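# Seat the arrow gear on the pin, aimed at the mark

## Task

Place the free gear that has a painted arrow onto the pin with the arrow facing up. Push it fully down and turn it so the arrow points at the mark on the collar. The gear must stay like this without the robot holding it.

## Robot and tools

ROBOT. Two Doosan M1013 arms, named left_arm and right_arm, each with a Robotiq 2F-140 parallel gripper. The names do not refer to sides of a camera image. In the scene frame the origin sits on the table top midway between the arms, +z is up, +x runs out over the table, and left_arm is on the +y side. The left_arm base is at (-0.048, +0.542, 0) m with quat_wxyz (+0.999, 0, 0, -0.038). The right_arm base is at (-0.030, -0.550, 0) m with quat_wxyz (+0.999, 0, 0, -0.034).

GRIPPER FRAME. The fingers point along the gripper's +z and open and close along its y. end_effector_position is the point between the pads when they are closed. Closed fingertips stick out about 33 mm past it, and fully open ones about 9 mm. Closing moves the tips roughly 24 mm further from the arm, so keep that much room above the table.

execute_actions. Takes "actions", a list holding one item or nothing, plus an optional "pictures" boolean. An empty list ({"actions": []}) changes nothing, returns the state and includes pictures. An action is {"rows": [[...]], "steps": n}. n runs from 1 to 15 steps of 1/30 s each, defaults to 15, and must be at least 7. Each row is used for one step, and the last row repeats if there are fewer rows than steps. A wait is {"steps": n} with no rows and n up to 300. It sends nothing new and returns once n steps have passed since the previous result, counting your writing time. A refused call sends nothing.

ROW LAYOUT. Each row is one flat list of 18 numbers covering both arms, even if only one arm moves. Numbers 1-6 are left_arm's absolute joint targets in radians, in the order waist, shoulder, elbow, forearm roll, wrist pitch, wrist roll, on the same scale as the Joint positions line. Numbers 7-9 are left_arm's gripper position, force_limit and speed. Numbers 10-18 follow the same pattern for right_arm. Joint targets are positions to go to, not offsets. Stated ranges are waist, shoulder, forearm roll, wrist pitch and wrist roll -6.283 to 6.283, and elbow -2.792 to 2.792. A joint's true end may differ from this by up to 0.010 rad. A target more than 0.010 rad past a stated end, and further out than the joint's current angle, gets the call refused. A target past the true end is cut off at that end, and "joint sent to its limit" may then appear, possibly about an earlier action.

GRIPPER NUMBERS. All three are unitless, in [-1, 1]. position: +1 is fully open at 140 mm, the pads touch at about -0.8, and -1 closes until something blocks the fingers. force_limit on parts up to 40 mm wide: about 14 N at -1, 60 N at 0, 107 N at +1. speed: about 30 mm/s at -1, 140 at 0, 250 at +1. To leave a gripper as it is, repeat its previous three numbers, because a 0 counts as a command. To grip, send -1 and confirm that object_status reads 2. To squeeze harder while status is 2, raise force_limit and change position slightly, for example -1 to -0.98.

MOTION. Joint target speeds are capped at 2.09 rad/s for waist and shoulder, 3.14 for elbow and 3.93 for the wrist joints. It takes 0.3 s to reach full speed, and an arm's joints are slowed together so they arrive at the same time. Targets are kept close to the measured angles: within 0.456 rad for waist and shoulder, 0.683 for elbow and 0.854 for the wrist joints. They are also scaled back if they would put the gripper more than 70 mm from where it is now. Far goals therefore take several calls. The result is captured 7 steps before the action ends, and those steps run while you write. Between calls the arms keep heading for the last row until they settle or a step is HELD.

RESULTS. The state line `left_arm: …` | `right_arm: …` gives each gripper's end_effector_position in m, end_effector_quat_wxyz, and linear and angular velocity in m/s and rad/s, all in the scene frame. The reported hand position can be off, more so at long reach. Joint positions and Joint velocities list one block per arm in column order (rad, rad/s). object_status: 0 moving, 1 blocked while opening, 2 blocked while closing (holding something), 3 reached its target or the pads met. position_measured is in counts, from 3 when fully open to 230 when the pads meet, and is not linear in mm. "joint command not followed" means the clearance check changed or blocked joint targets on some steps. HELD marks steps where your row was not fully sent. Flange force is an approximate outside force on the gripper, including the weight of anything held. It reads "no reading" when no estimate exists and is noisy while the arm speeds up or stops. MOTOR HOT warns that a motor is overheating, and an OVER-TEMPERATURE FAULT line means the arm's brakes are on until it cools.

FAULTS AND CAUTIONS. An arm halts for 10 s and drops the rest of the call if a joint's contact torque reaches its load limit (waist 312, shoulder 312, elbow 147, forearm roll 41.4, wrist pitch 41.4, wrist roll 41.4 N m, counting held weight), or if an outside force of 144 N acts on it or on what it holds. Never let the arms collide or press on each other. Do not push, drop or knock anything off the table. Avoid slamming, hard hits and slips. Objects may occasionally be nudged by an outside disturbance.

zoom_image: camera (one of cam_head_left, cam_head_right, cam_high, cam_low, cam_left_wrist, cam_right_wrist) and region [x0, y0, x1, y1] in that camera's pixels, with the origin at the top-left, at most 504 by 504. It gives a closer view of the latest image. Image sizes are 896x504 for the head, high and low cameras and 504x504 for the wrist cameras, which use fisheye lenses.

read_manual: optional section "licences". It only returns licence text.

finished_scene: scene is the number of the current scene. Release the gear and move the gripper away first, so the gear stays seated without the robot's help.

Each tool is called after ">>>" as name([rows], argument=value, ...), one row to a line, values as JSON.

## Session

>>> execute_actions(actions=[])

Scene clock: 0.00 s of 4200.00 s.
left_arm: end_effector_position=(+0.6008, +0.4933, +0.3218) position_measured=3 object_status=3 end_effector_quat_wxyz=(+0.000, +0.999, -0.038, +0.000) end_effector_velocity=(+0.000, +0.001, +0.001) end_effector_angular_velocity=(+0.002, -0.000, +0.000) | right_arm: end_effector_position=(+0.3509, +0.3094, +0.2200) position_measured=3 object_status=3 end_effector_quat_wxyz=(-0.032, +0.081, +0.980, -0.181) end_effector_velocity=(-0.001, -0.000, -0.001) end_effector_angular_velocity=(-0.002, +0.001, +0.001)
Joint positions: left_arm=[-0.052  0.164  1.604 -0.     1.373  1.518] | right_arm=[ 1.207  0.936  0.617 -0.067  1.952 -0.28 ]
Joint velocities: left_arm=[ 0.001 -0.    -0.001  0.002  0.001  0.   ] | right_arm=[ 0.001  0.     0.001 -0.     0.001 -0.   ]
Flange force (N, the push that the arm receives, along the gripper's own x y z axes): no reading

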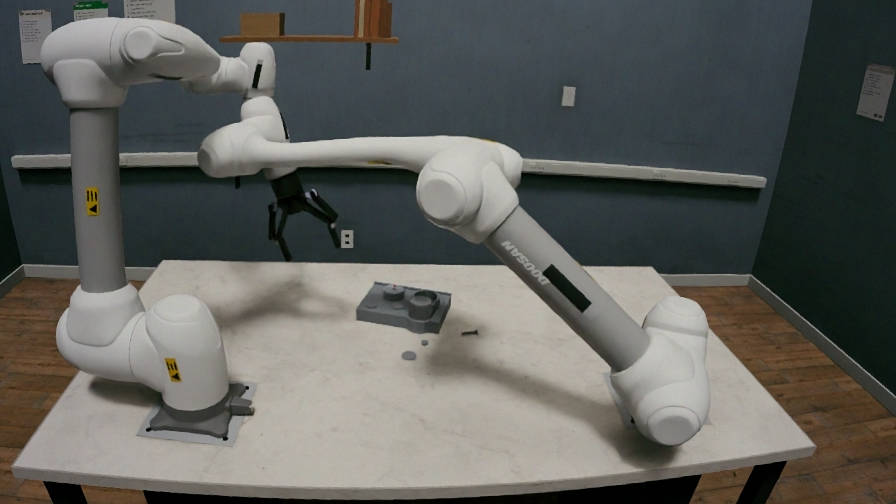

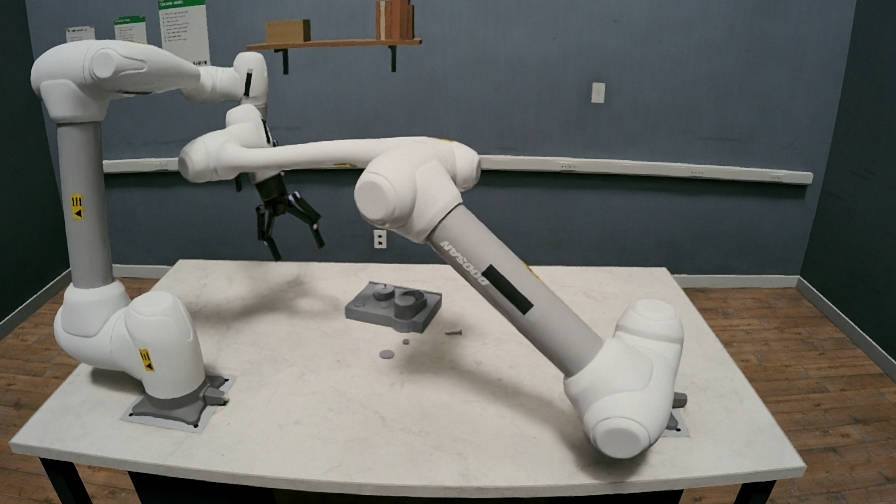

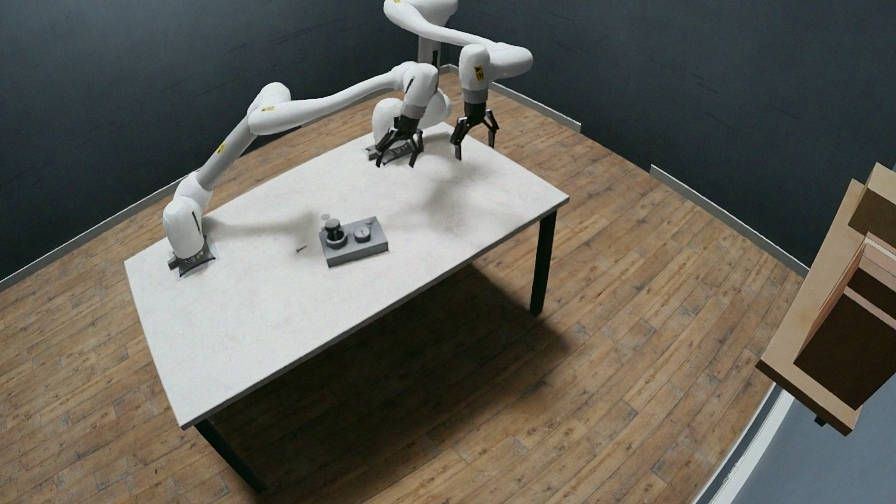

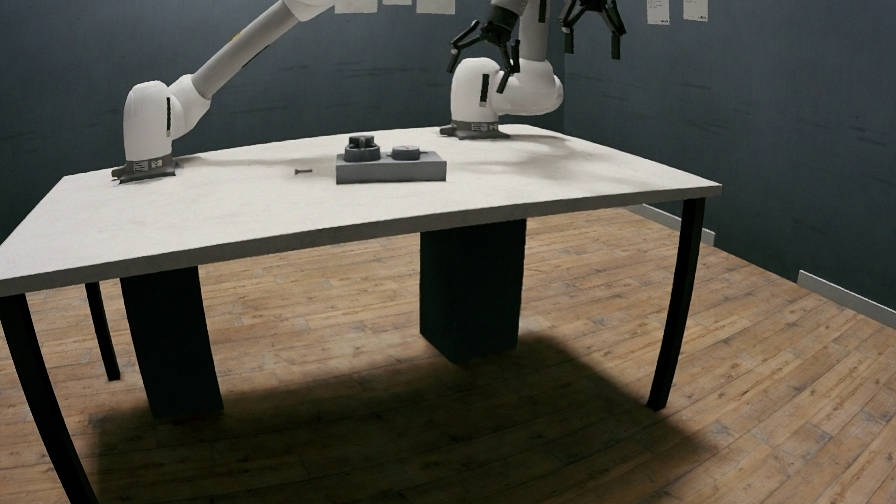

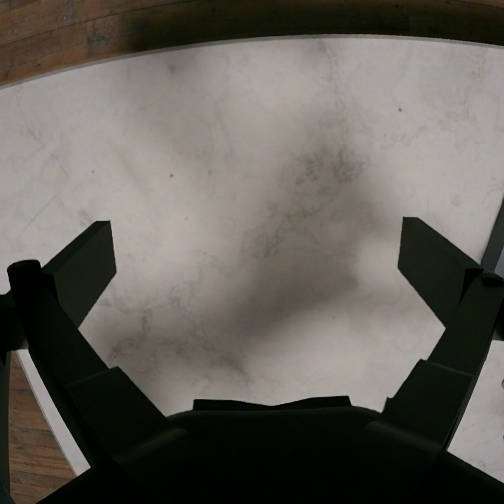

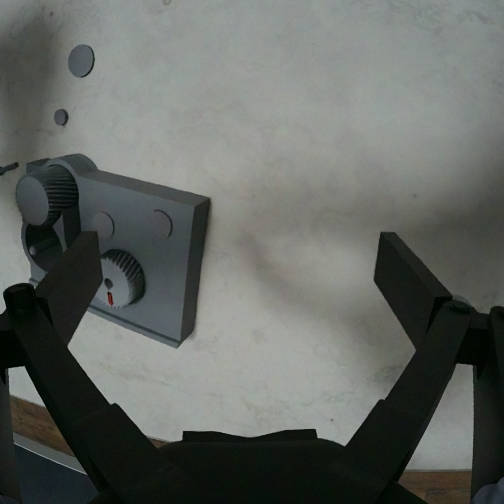

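>>> execute_actions([
  {"rows":[[-0.052,0.164,1.604,0,1.373,1.518,1,0,0,0.9104,0.3895,1.535,0,1.2171,-0.387,1,0,0]]},
])

>>> execute_actions([
  {"steps":30},
], pictures=true)

>>> zoom_image(camera="cam_low", region=[330, 120, 450, 195])

>>> zoom_image(camera="cam_right_wrist", region=[100, 20, 380, 300])

Scene clock: 0.57 s of 4200.00 s.
left_arm: end_effector_position=(+0.6010, +0.4934, +0.3221) position_measured=3 object_status=3 end_effector_quat_wxyz=(+0.000, +0.999, -0.038, +0.000) end_effector_velocity=(-0.000, -0.001, -0.000) end_effector_angular_velocity=(+0.001, -0.000, -0.002) | right_arm: end_effector_position=(+0.4175, +0.2592, +0.2347) position_measured=3 object_status=3 end_effector_quat_wxyz=(-0.022, +0.106, +0.989, -0.105) end_effector_velocity=(+0.254, -0.371, +0.077) end_effector_angular_velocity=(+0.652, -0.211, -0.259)
Joint positions: left_arm=[-0.052  0.164  1.604 -0.     1.373  1.518] | right_arm=[ 1.113  0.779  0.852 -0.046  1.719 -0.314]
Joint velocities: left_arm=[-0.003 -0.     0.001  0.001 -0.001 -0.001] | right_arm=[-0.474 -0.922  1.416  0.106 -1.174 -0.172]
Flange force (N, the push that the arm receives, along the gripper's own x y z axes): left_arm=[2.5 6.3 1.5] | right_arm=[5.1 -10.9 4.4]
Steps of this call (steps 1 to 9: nothing new was sent; steps 10 to 17: the first 8 steps of this action). Readings (joint positions | what the end effector reports):
10: left_arm=[-0.052 0.164 1.604 -0.000 1.373 1.518] | right_arm=[1.207 0.936 0.617 -0.067 1.952 -0.280] | left_arm position_measured=3 object_status=3 | right_arm position_measured=3 object_status=3
11: left_arm=[-0.052 0.164 1.604 -0.000 1.373 1.518] | right_arm=[1.204 0.932 0.624 -0.067 1.944 -0.281] | left_arm position_measured=3 object_status=3 | right_arm position_measured=3 object_status=3
13: left_arm=[-0.052 0.164 1.604 -0.000 1.373 1.518] | right_arm=[1.184 0.900 0.671 -0.062 1.893 -0.288] | left_arm position_measured=3 object_status=3 | right_arm position_measured=3 object_status=3
17: the state above

Scene clock: 1.57 s of 4200.00 s.
left_arm: end_effector_position=(+0.6010, +0.4934, +0.3221) position_measured=3 object_status=3 end_effector_quat_wxyz=(+0.000, +0.999, -0.038, +0.000) end_effector_velocity=(+0.000, -0.002, -0.000) end_effector_angular_velocity=(+0.000, +0.000, -0.003) | right_arm: end_effector_position=(+0.4501, +0.0398, +0.1999) position_measured=3 object_status=3 end_effector_quat_wxyz=(-0.000, +0.170, +0.985, +0.000) end_effector_velocity=(+0.001, -0.001, +0.000) end_effector_angular_velocity=(-0.000, -0.000, -0.002)
Joint positions: left_arm=[-0.052  0.164  1.604  0.     1.373  1.518] | right_arm=[ 0.91   0.39   1.535  0.     1.217 -0.387]
Joint velocities: left_arm=[-0.003  0.    -0.     0.     0.     0.   ] | right_arm=[-0.002 -0.     0.    -0.     0.    -0.   ]
Flange force (N, the push that the arm receives, along the gripper's own x y z axes): left_arm=[2.8 5.4 1.2] | right_arm=[-0.6 -3.0 -2.2]
Kept back: nothing.
Steps of this call (steps 1 to 7: the last 7 steps of your previous action; steps 8 to 30: the robot went on to your last target). Readings (joint positions | what the end effector reports):
1: left_arm=[-0.052 0.164 1.604 -0.000 1.373 1.518] | right_arm=[1.097 0.749 0.901 -0.042 1.680 -0.319] | left_arm position_measured=3 object_status=3 | right_arm position_measured=3 object_status=3
2: left_arm=[-0.052 0.164 1.604 -0.000 1.373 1.518] | right_arm=[1.082 0.720 0.950 -0.039 1.643 -0.325] | left_arm position_measured=3 object_status=3 | right_arm position_measured=3 object_status=3
4: left_arm=[-0.052 0.164 1.604 -0.000 1.373 1.518] | right_arm=[1.053 0.665 1.050 -0.033 1.572 -0.335] | left_arm position_measured=3 object_status=3 | right_arm position_measured=3 object_status=3
8: left_arm=[-0.052 0.164 1.604 -0.000 1.373 1.518] | right_arm=[0.997 0.556 1.240 -0.020 1.432 -0.356] | left_arm position_measured=3 object_status=3 | right_arm position_measured=3 object_status=3
30: the state above

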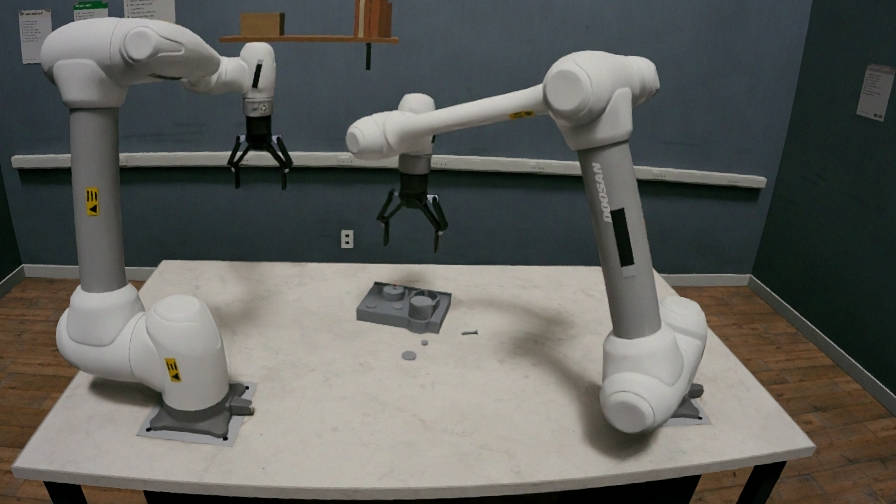

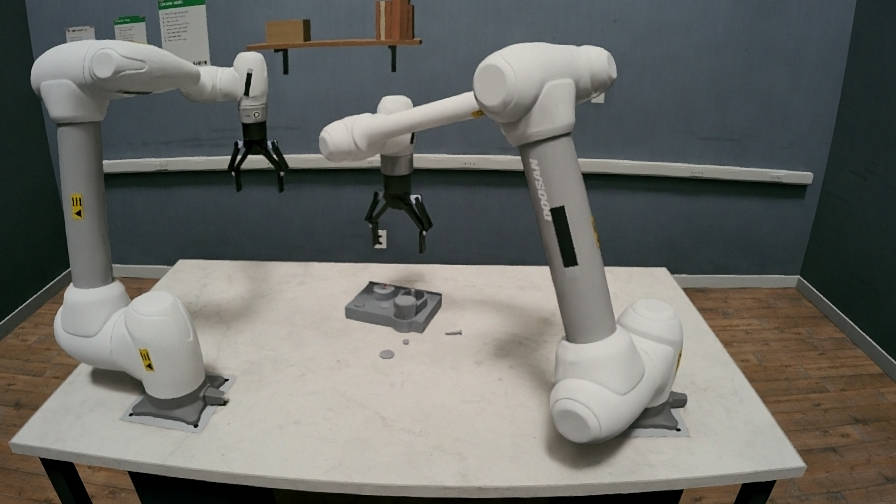

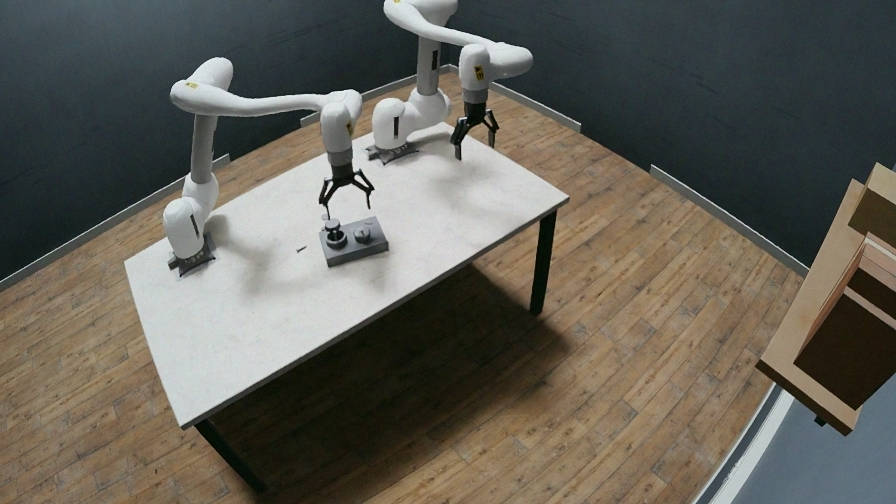

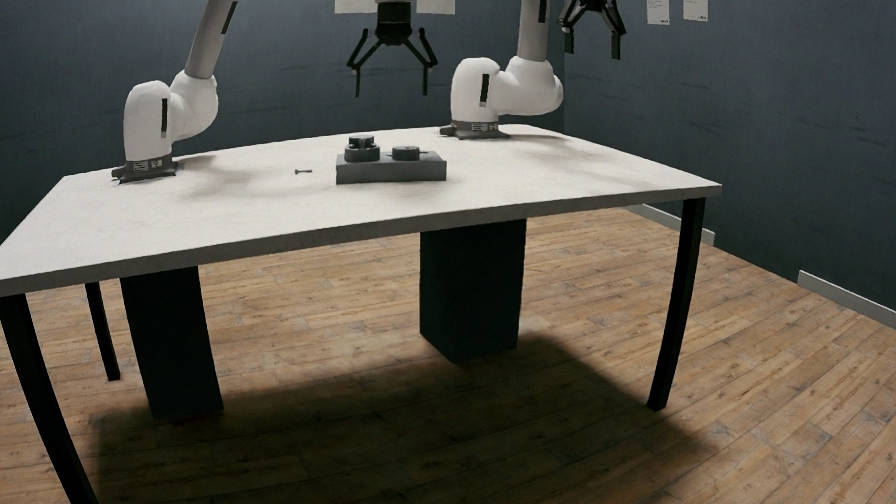

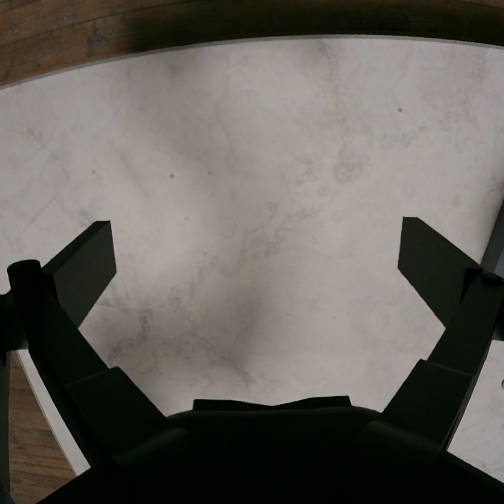

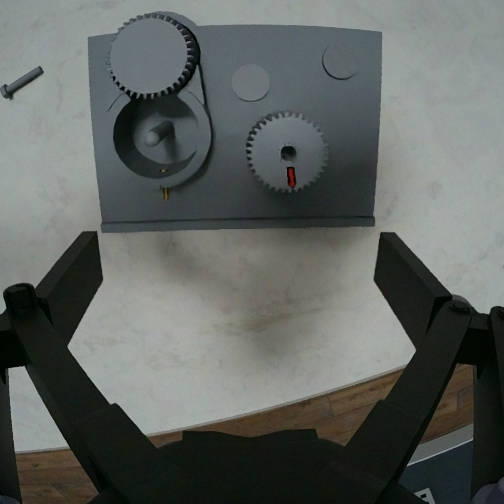

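Region (330, 120, 450, 195) of cam_low's 896x504 image, scaled by 4.200, with more detail than that image has; it fills the top 315 rows of this view, and the rest is white.

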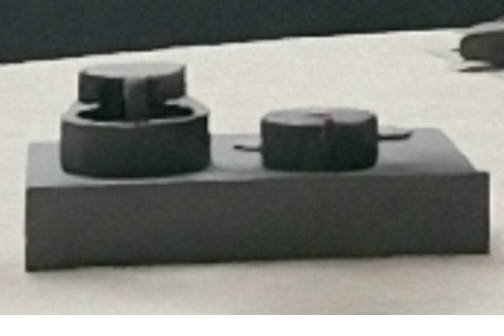

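Region (100, 20, 380, 300) of cam_right_wrist's 504x504 image, scaled by 1.800, with more detail than that image has.

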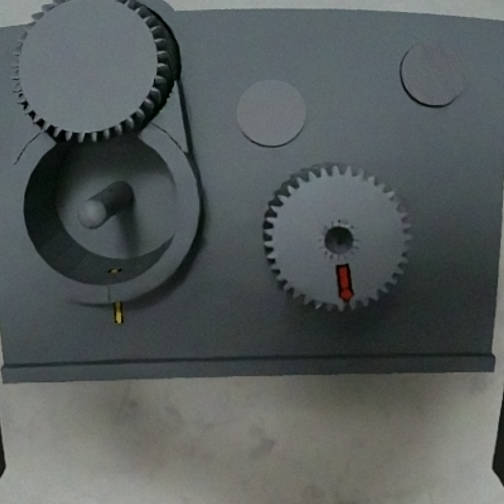

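>>> execute_actions([
  {"rows":[[-0.052,0.164,1.604,0,1.373,1.518,1,0,0,0.9648,0.4795,1.5453,0,1.1168,0.038,0.15,0,0]]},
])

>>> execute_actions([
  {"steps":12},
], pictures=true)

>>> zoom_image(camera="cam_right_wrist", region=[0, 100, 340, 340])

Scene clock: 2.30 s of 4200.00 s.
left_arm: end_effector_position=(+0.6010, +0.4933, +0.3221) position_measured=3 object_status=3 end_effector_quat_wxyz=(+0.000, +0.999, -0.038, +0.000) end_effector_velocity=(+0.000, -0.001, -0.001) end_effector_angular_velocity=(-0.000, +0.001, -0.002) | right_arm: end_effector_position=(+0.4396, +0.0756, +0.1437) position_measured=52 object_status=0 end_effector_quat_wxyz=(-0.000, +0.304, +0.953, -0.000) end_effector_velocity=(-0.067, +0.178, -0.294) end_effector_angular_velocity=(-0.007, +0.003, -1.408)
Joint positions: left_arm=[-0.052  0.164  1.604  0.     1.373  1.518] | right_arm=[ 0.951  0.457  1.543 -0.     1.142 -0.07 ]
Joint velocities: left_arm=[-0.002  0.001  0.001 -0.001 -0.001  0.   ] | right_arm=[ 0.211  0.351  0.039 -0.    -0.383  1.619]
Flange force (N, the push that the arm receives, along the gripper's own x y z axes): left_arm=[3.7 5.3 2.8] | right_arm=[0.1 4.9 -0.2]
Steps of this call (steps 1 to 14: the robot went on to your last target; steps 15 to 22: the first 8 steps of this action). Readings (joint positions | what the end effector reports):
15: left_arm=[-0.052 0.164 1.604 0.000 1.373 1.518] | right_arm=[0.910 0.390 1.535 0.000 1.217 -0.387] | left_arm position_measured=3 object_status=3 | right_arm position_measured=3 object_status=0
16: left_arm=[-0.052 0.164 1.604 -0.000 1.373 1.518] | right_arm=[0.911 0.391 1.535 0.000 1.215 -0.378] | left_arm position_measured=3 object_status=3 | right_arm position_measured=7 object_status=0
18: left_arm=[-0.052 0.164 1.604 0.000 1.373 1.518] | right_arm=[0.919 0.404 1.537 0.000 1.201 -0.319] | left_arm position_measured=3 object_status=3 | right_arm position_measured=22 object_status=0
22: the state above

Scene clock: 2.70 s of 4200.00 s.
left_arm: end_effector_position=(+0.6010, +0.4933, +0.3221) position_measured=3 object_status=3 end_effector_quat_wxyz=(+0.000, +0.999, -0.038, +0.000) end_effector_velocity=(-0.001, -0.001, +0.001) end_effector_angular_velocity=(+0.000, -0.002, -0.002) | right_arm: end_effector_position=(+0.4352, +0.0873, +0.1249) position_measured=110 object_status=0 end_effector_quat_wxyz=(+0.000, +0.349, +0.937, -0.000) end_effector_velocity=(-0.000, -0.000, -0.000) end_effector_angular_velocity=(-0.001, +0.000, -0.000)
Joint positions: left_arm=[-0.052  0.164  1.604  0.     1.373  1.518] | right_arm=[ 0.965  0.479  1.545 -0.     1.117  0.038]
Joint velocities: left_arm=[-0.002 -0.002  0.     0.     0.    -0.   ] | right_arm=[ 0.    -0.     0.001 -0.     0.     0.   ]
Flange force (N, the push that the arm receives, along the gripper's own x y z axes): left_arm=[4.2 4.9 0.9] | right_arm=[-1.8 -0.4 -2.8]
Kept back: nothing.
Steps of this call (steps 1 to 7: the last 7 steps of your previous action; steps 8 to 12: the robot went on to your last target). Readings (joint positions | what the end effector reports):
1: left_arm=[-0.052 0.164 1.604 0.000 1.373 1.518] | right_arm=[0.957 0.467 1.544 -0.000 1.131 -0.022] | left_arm position_measured=3 object_status=3 | right_arm position_measured=60 object_status=0
2: left_arm=[-0.052 0.164 1.604 0.000 1.373 1.518] | right_arm=[0.962 0.474 1.545 -0.000 1.123 0.011] | left_arm position_measured=3 object_status=3 | right_arm position_measured=67 object_status=0
4: left_arm=[-0.052 0.164 1.604 0.000 1.373 1.518] | right_arm=[0.965 0.479 1.545 -0.000 1.117 0.037] | left_arm position_measured=3 object_status=3 | right_arm position_measured=82 object_status=0
8: left_arm=[-0.052 0.164 1.604 0.000 1.373 1.518] | right_arm=[0.965 0.479 1.545 -0.000 1.117 0.038] | left_arm position_measured=3 object_status=3 | right_arm position_measured=109 object_status=0
12: the state above

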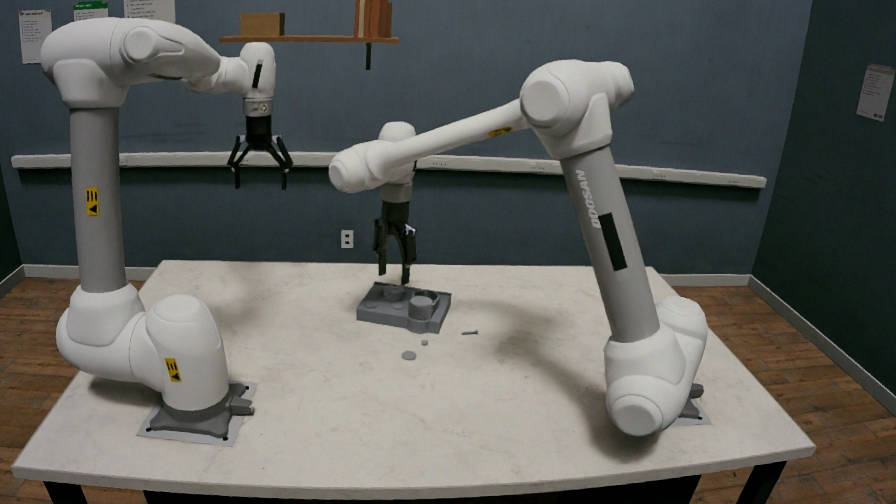

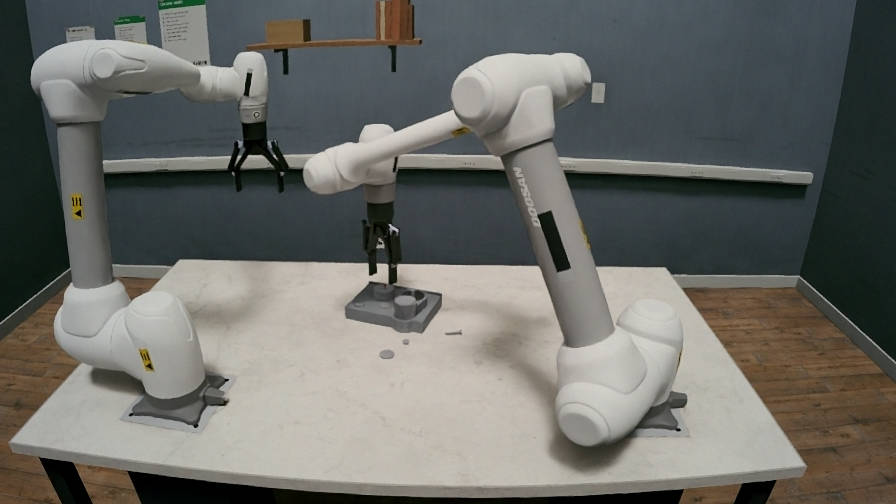

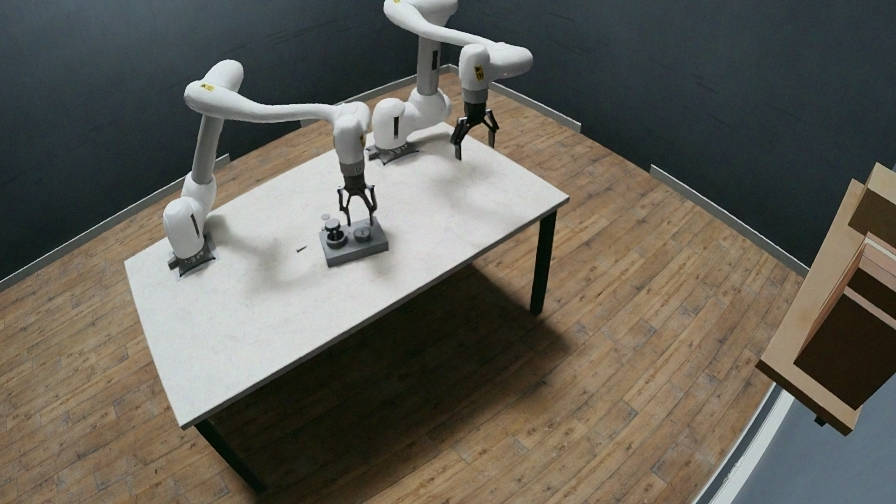

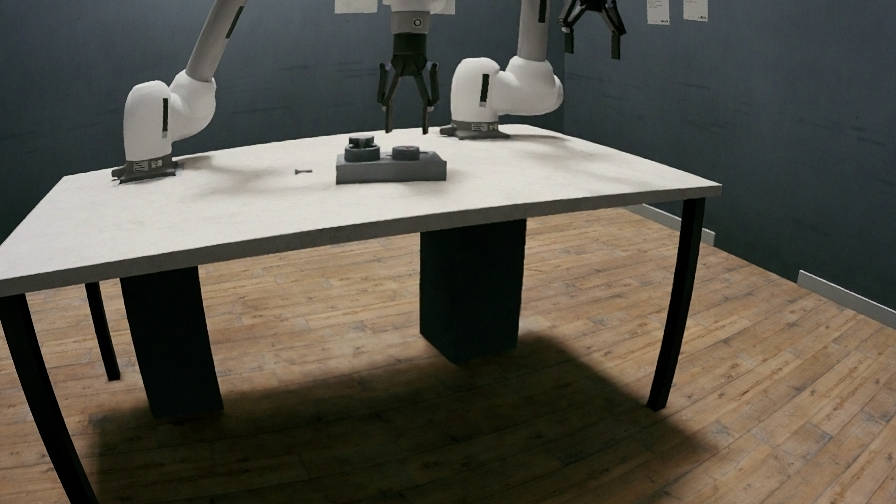

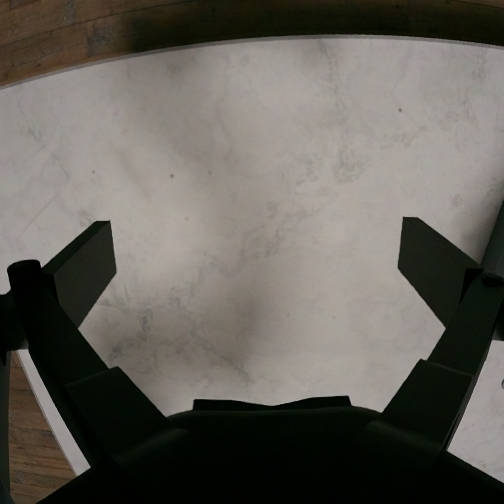

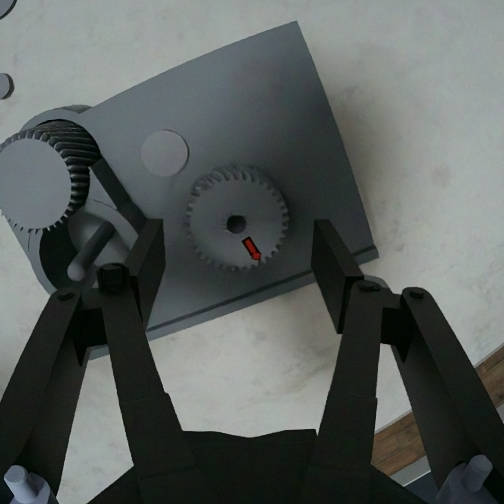

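Region (0, 100, 340, 340) of cam_right_wrist's 504x504 image, scaled by 1.482, with more detail than that image has; it fills the top 356 rows of this view, and the rest is white.

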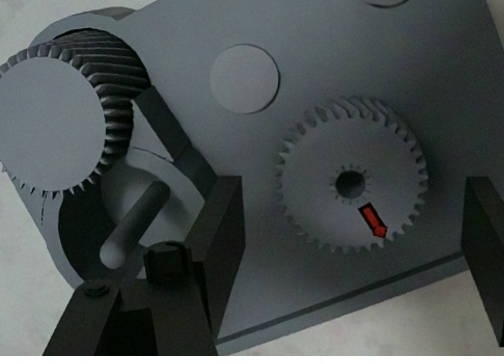

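>>> zoom_image(camera="cam_right_wrist", region=[0, 95, 150, 295])

>>> execute_actions([
  {"rows":[[-0.052,0.164,1.604,0,1.373,1.518,1,0,0,0.9648,0.4795,1.5453,0,1.1168,-0.96,0.15,0,0]]},
])

>>> execute_actions([
  {"rows":[[-0.052,0.164,1.604,0,1.373,1.518,1,0,0,0.9648,0.5087,1.5774,0,1.0555,-0.96,0.15,0,0]]},
])

>>> execute_actions([
  {"steps":8},
], pictures=true)

>>> zoom_image(camera="cam_low", region=[330, 110, 450, 195])

Region (0, 95, 150, 295) of cam_right_wrist's 504x504 image, scaled by 2.520, with more detail than that image has; it fills the left 378 columns of this view, and the rest is white.

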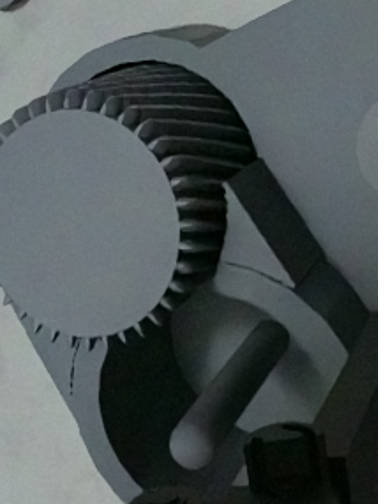

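Scene clock: 3.53 s of 4200.00 s.
left_arm: end_effector_position=(+0.6010, +0.4933, +0.3221) position_measured=3 object_status=3 end_effector_quat_wxyz=(+0.000, +0.999, -0.038, +0.000) end_effector_velocity=(+0.001, +0.000, +0.000) end_effector_angular_velocity=(+0.001, -0.002, -0.001) | right_arm: end_effector_position=(+0.4352, +0.0873, +0.1249) position_measured=110 object_status=3 end_effector_quat_wxyz=(+0.000, +0.175, +0.985, -0.000) end_effector_velocity=(-0.000, -0.000, +0.000) end_effector_angular_velocity=(-0.001, +0.001, +3.006)
Joint positions: left_arm=[-0.052  0.164  1.604  0.     1.373  1.518] | right_arm=[ 0.965  0.479  1.545 -0.     1.117 -0.323]
Joint velocities: left_arm=[-0.     0.001 -0.002  0.001 -0.001  0.   ] | right_arm=[-0.    -0.     0.     0.     0.001 -3.006]
Flange force (N, the push that the arm receives, along the gripper's own x y z axes): left_arm=[3.2 5.5 1.9] | right_arm=[-0.3 -3.3 -4.4]
Steps of this call (steps 1 to 17: the robot went on to your last target; steps 18 to 25: the first 8 steps of this action). Readings (joint positions | what the end effector reports):
18: left_arm=[-0.052 0.164 1.604 0.000 1.373 1.518] | right_arm=[0.965 0.479 1.545 -0.000 1.117 0.038] | left_arm position_measured=3 object_status=3 | right_arm position_measured=110 object_status=3
19: left_arm=[-0.052 0.164 1.604 0.000 1.373 1.518] | right_arm=[0.965 0.479 1.545 -0.000 1.117 0.029] | left_arm position_measured=3 object_status=3 | right_arm position_measured=110 object_status=3
21: left_arm=[-0.052 0.164 1.604 0.000 1.373 1.518] | right_arm=[0.965 0.479 1.545 -0.000 1.117 -0.030] | left_arm position_measured=3 object_status=3 | right_arm position_measured=110 object_status=3
25: the state above

Scene clock: 4.03 s of 4200.00 s.
left_arm: end_effector_position=(+0.6010, +0.4933, +0.3221) position_measured=3 object_status=3 end_effector_quat_wxyz=(+0.000, +0.999, -0.038, +0.000) end_effector_velocity=(-0.000, -0.000, +0.001) end_effector_angular_velocity=(-0.000, -0.002, -0.001) | right_arm: end_effector_position=(+0.4351, +0.0872, +0.0858) position_measured=110 object_status=3 end_effector_quat_wxyz=(-0.000, -0.143, +0.990, -0.000) end_effector_velocity=(+0.001, +0.000, +0.002) end_effector_angular_velocity=(+0.004, -0.003, +0.000)
Joint positions: left_arm=[-0.052  0.164  1.604  0.     1.373  1.518] | right_arm=[ 0.965  0.509  1.577 -0.     1.056 -0.96 ]
Joint velocities: left_arm=[-0.001 -0.002 -0.     0.    -0.     0.   ] | right_arm=[-0.001 -0.003  0.     0.    -0.002 -0.001]
Flange force (N, the push that the arm receives, along the gripper's own x y z axes): left_arm=[2.2 5.0 1.8] | right_arm=[1.9 -4.3 -6.0]
Steps of this call (steps 1 to 7: the last 7 steps of your previous action; steps 8 to 15: the first 8 steps of this action). Readings (joint positions | what the end effector reports):
8: left_arm=[-0.052 0.164 1.604 0.000 1.373 1.518] | right_arm=[0.965 0.480 1.545 -0.000 1.117 -0.941] | left_arm position_measured=3 object_status=3 | right_arm position_measured=110 object_status=3
9: left_arm=[-0.052 0.164 1.604 0.000 1.373 1.518] | right_arm=[0.965 0.482 1.547 -0.000 1.111 -0.956] | left_arm position_measured=3 object_status=3 | right_arm position_measured=110 object_status=3
11: left_arm=[-0.052 0.164 1.604 0.000 1.373 1.518] | right_arm=[0.965 0.502 1.570 -0.000 1.069 -0.960] | left_arm position_measured=3 object_status=3 | right_arm position_measured=110 object_status=3
15: the state above

Scene clock: 4.30 s of 4200.00 s.
left_arm: end_effector_position=(+0.6010, +0.4933, +0.3221) position_measured=3 object_status=3 end_effector_quat_wxyz=(+0.000, +0.999, -0.038, +0.000) end_effector_velocity=(-0.000, -0.000, -0.001) end_effector_angular_velocity=(-0.001, +0.003, -0.000) | right_arm: end_effector_position=(+0.4351, +0.0873, +0.0860) position_measured=110 object_status=3 end_effector_quat_wxyz=(+0.000, -0.143, +0.990, -0.000) end_effector_velocity=(-0.001, +0.001, +0.000) end_effector_angular_velocity=(+0.001, +0.001, +0.000)
Joint positions: left_arm=[-0.052  0.164  1.604  0.     1.373  1.518] | right_arm=[ 0.965  0.509  1.577 -0.     1.056 -0.96 ]
Joint velocities: left_arm=[ 0.001  0.001 -0.    -0.001  0.002  0.001] | right_arm=[ 0.001 -0.    -0.     0.001  0.     0.   ]
Flange force (N, the push that the arm receives, along the gripper's own x y z axes): left_arm=[4.3 5.1 2.2] | right_arm=[1.7 -2.2 -3.7]
Kept back: nothing.
Steps of this call (steps 1 to 7: the last 7 steps of your previous action; step 8: the robot went on to your last target). Readings (joint positions | what the end effector reports):
1: left_arm=[-0.052 0.164 1.604 0.000 1.373 1.518] | right_arm=[0.965 0.509 1.577 -0.000 1.056 -0.960] | left_arm position_measured=3 object_status=3 | right_arm position_measured=110 object_status=3
2: left_arm=[-0.052 0.164 1.604 0.000 1.373 1.518] | right_arm=[0.965 0.509 1.577 -0.000 1.056 -0.960] | left_arm position_measured=3 object_status=3 | right_arm position_measured=110 object_status=3
4: left_arm=[-0.052 0.164 1.604 -0.000 1.373 1.518] | right_arm=[0.965 0.509 1.577 -0.000 1.056 -0.960] | left_arm position_measured=3 object_status=3 | right_arm position_measured=110 object_status=3
8: the state above

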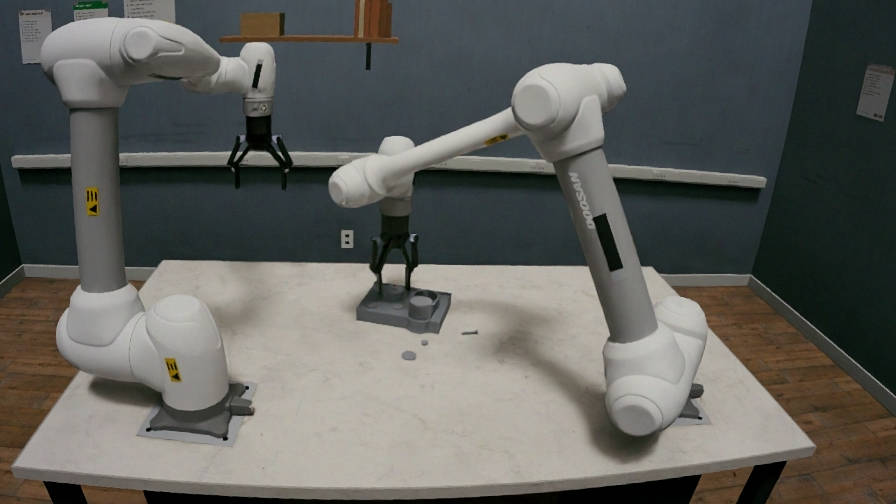

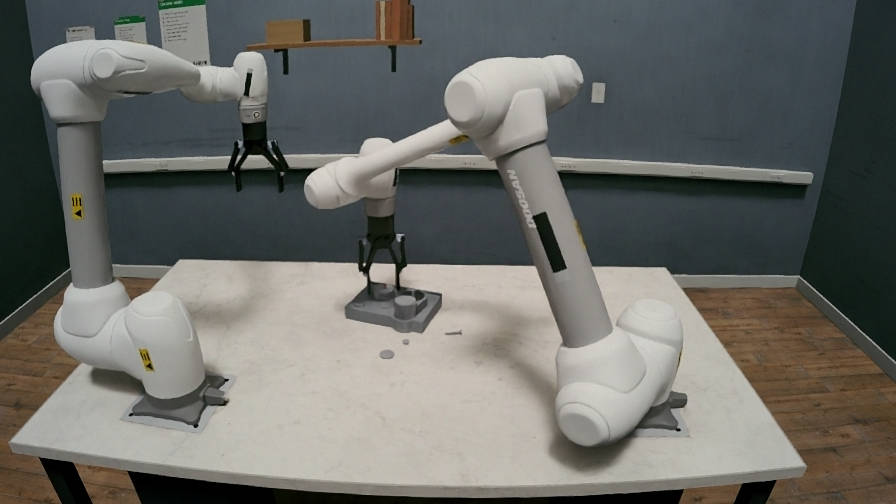

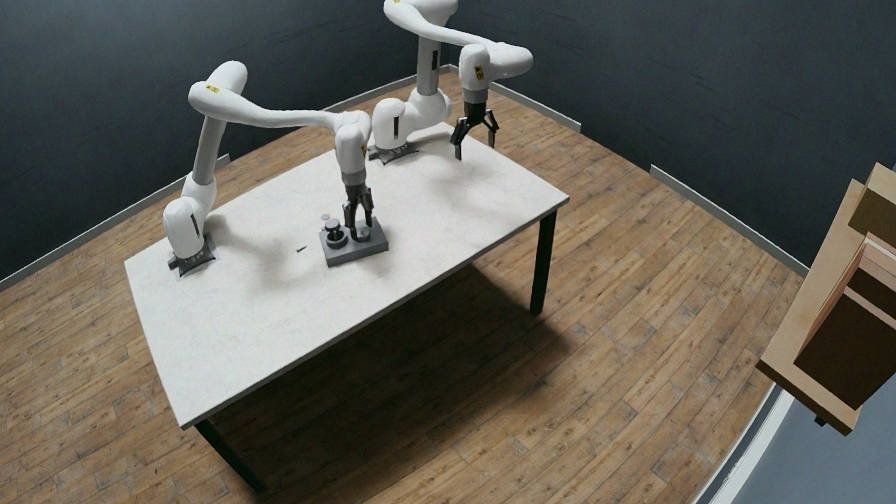

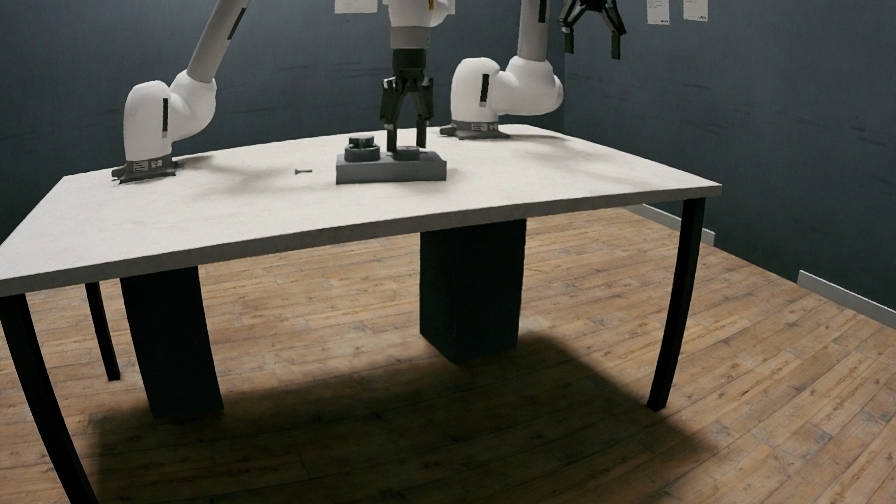

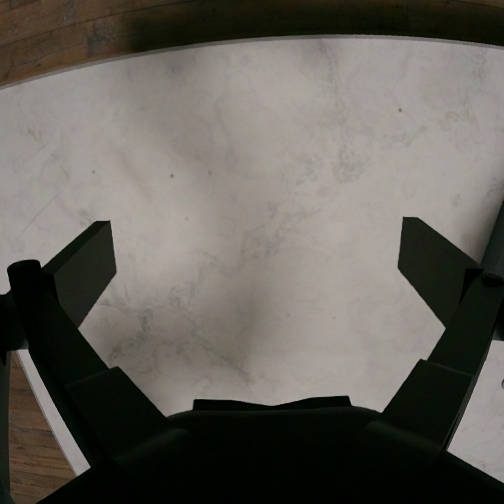

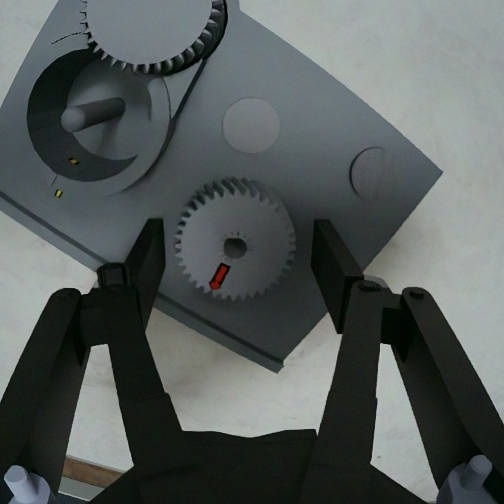

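Region (330, 110, 450, 195) of cam_low's 896x504 image, scaled by 4.200, with more detail than that image has; it fills the top 357 rows of this view, and the rest is white.

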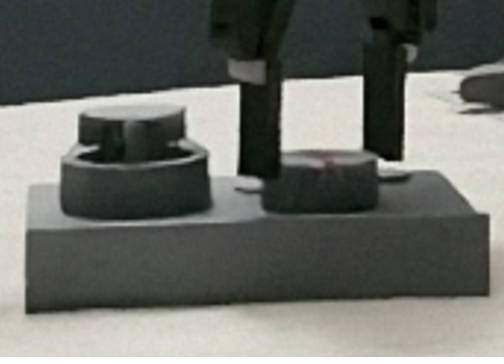

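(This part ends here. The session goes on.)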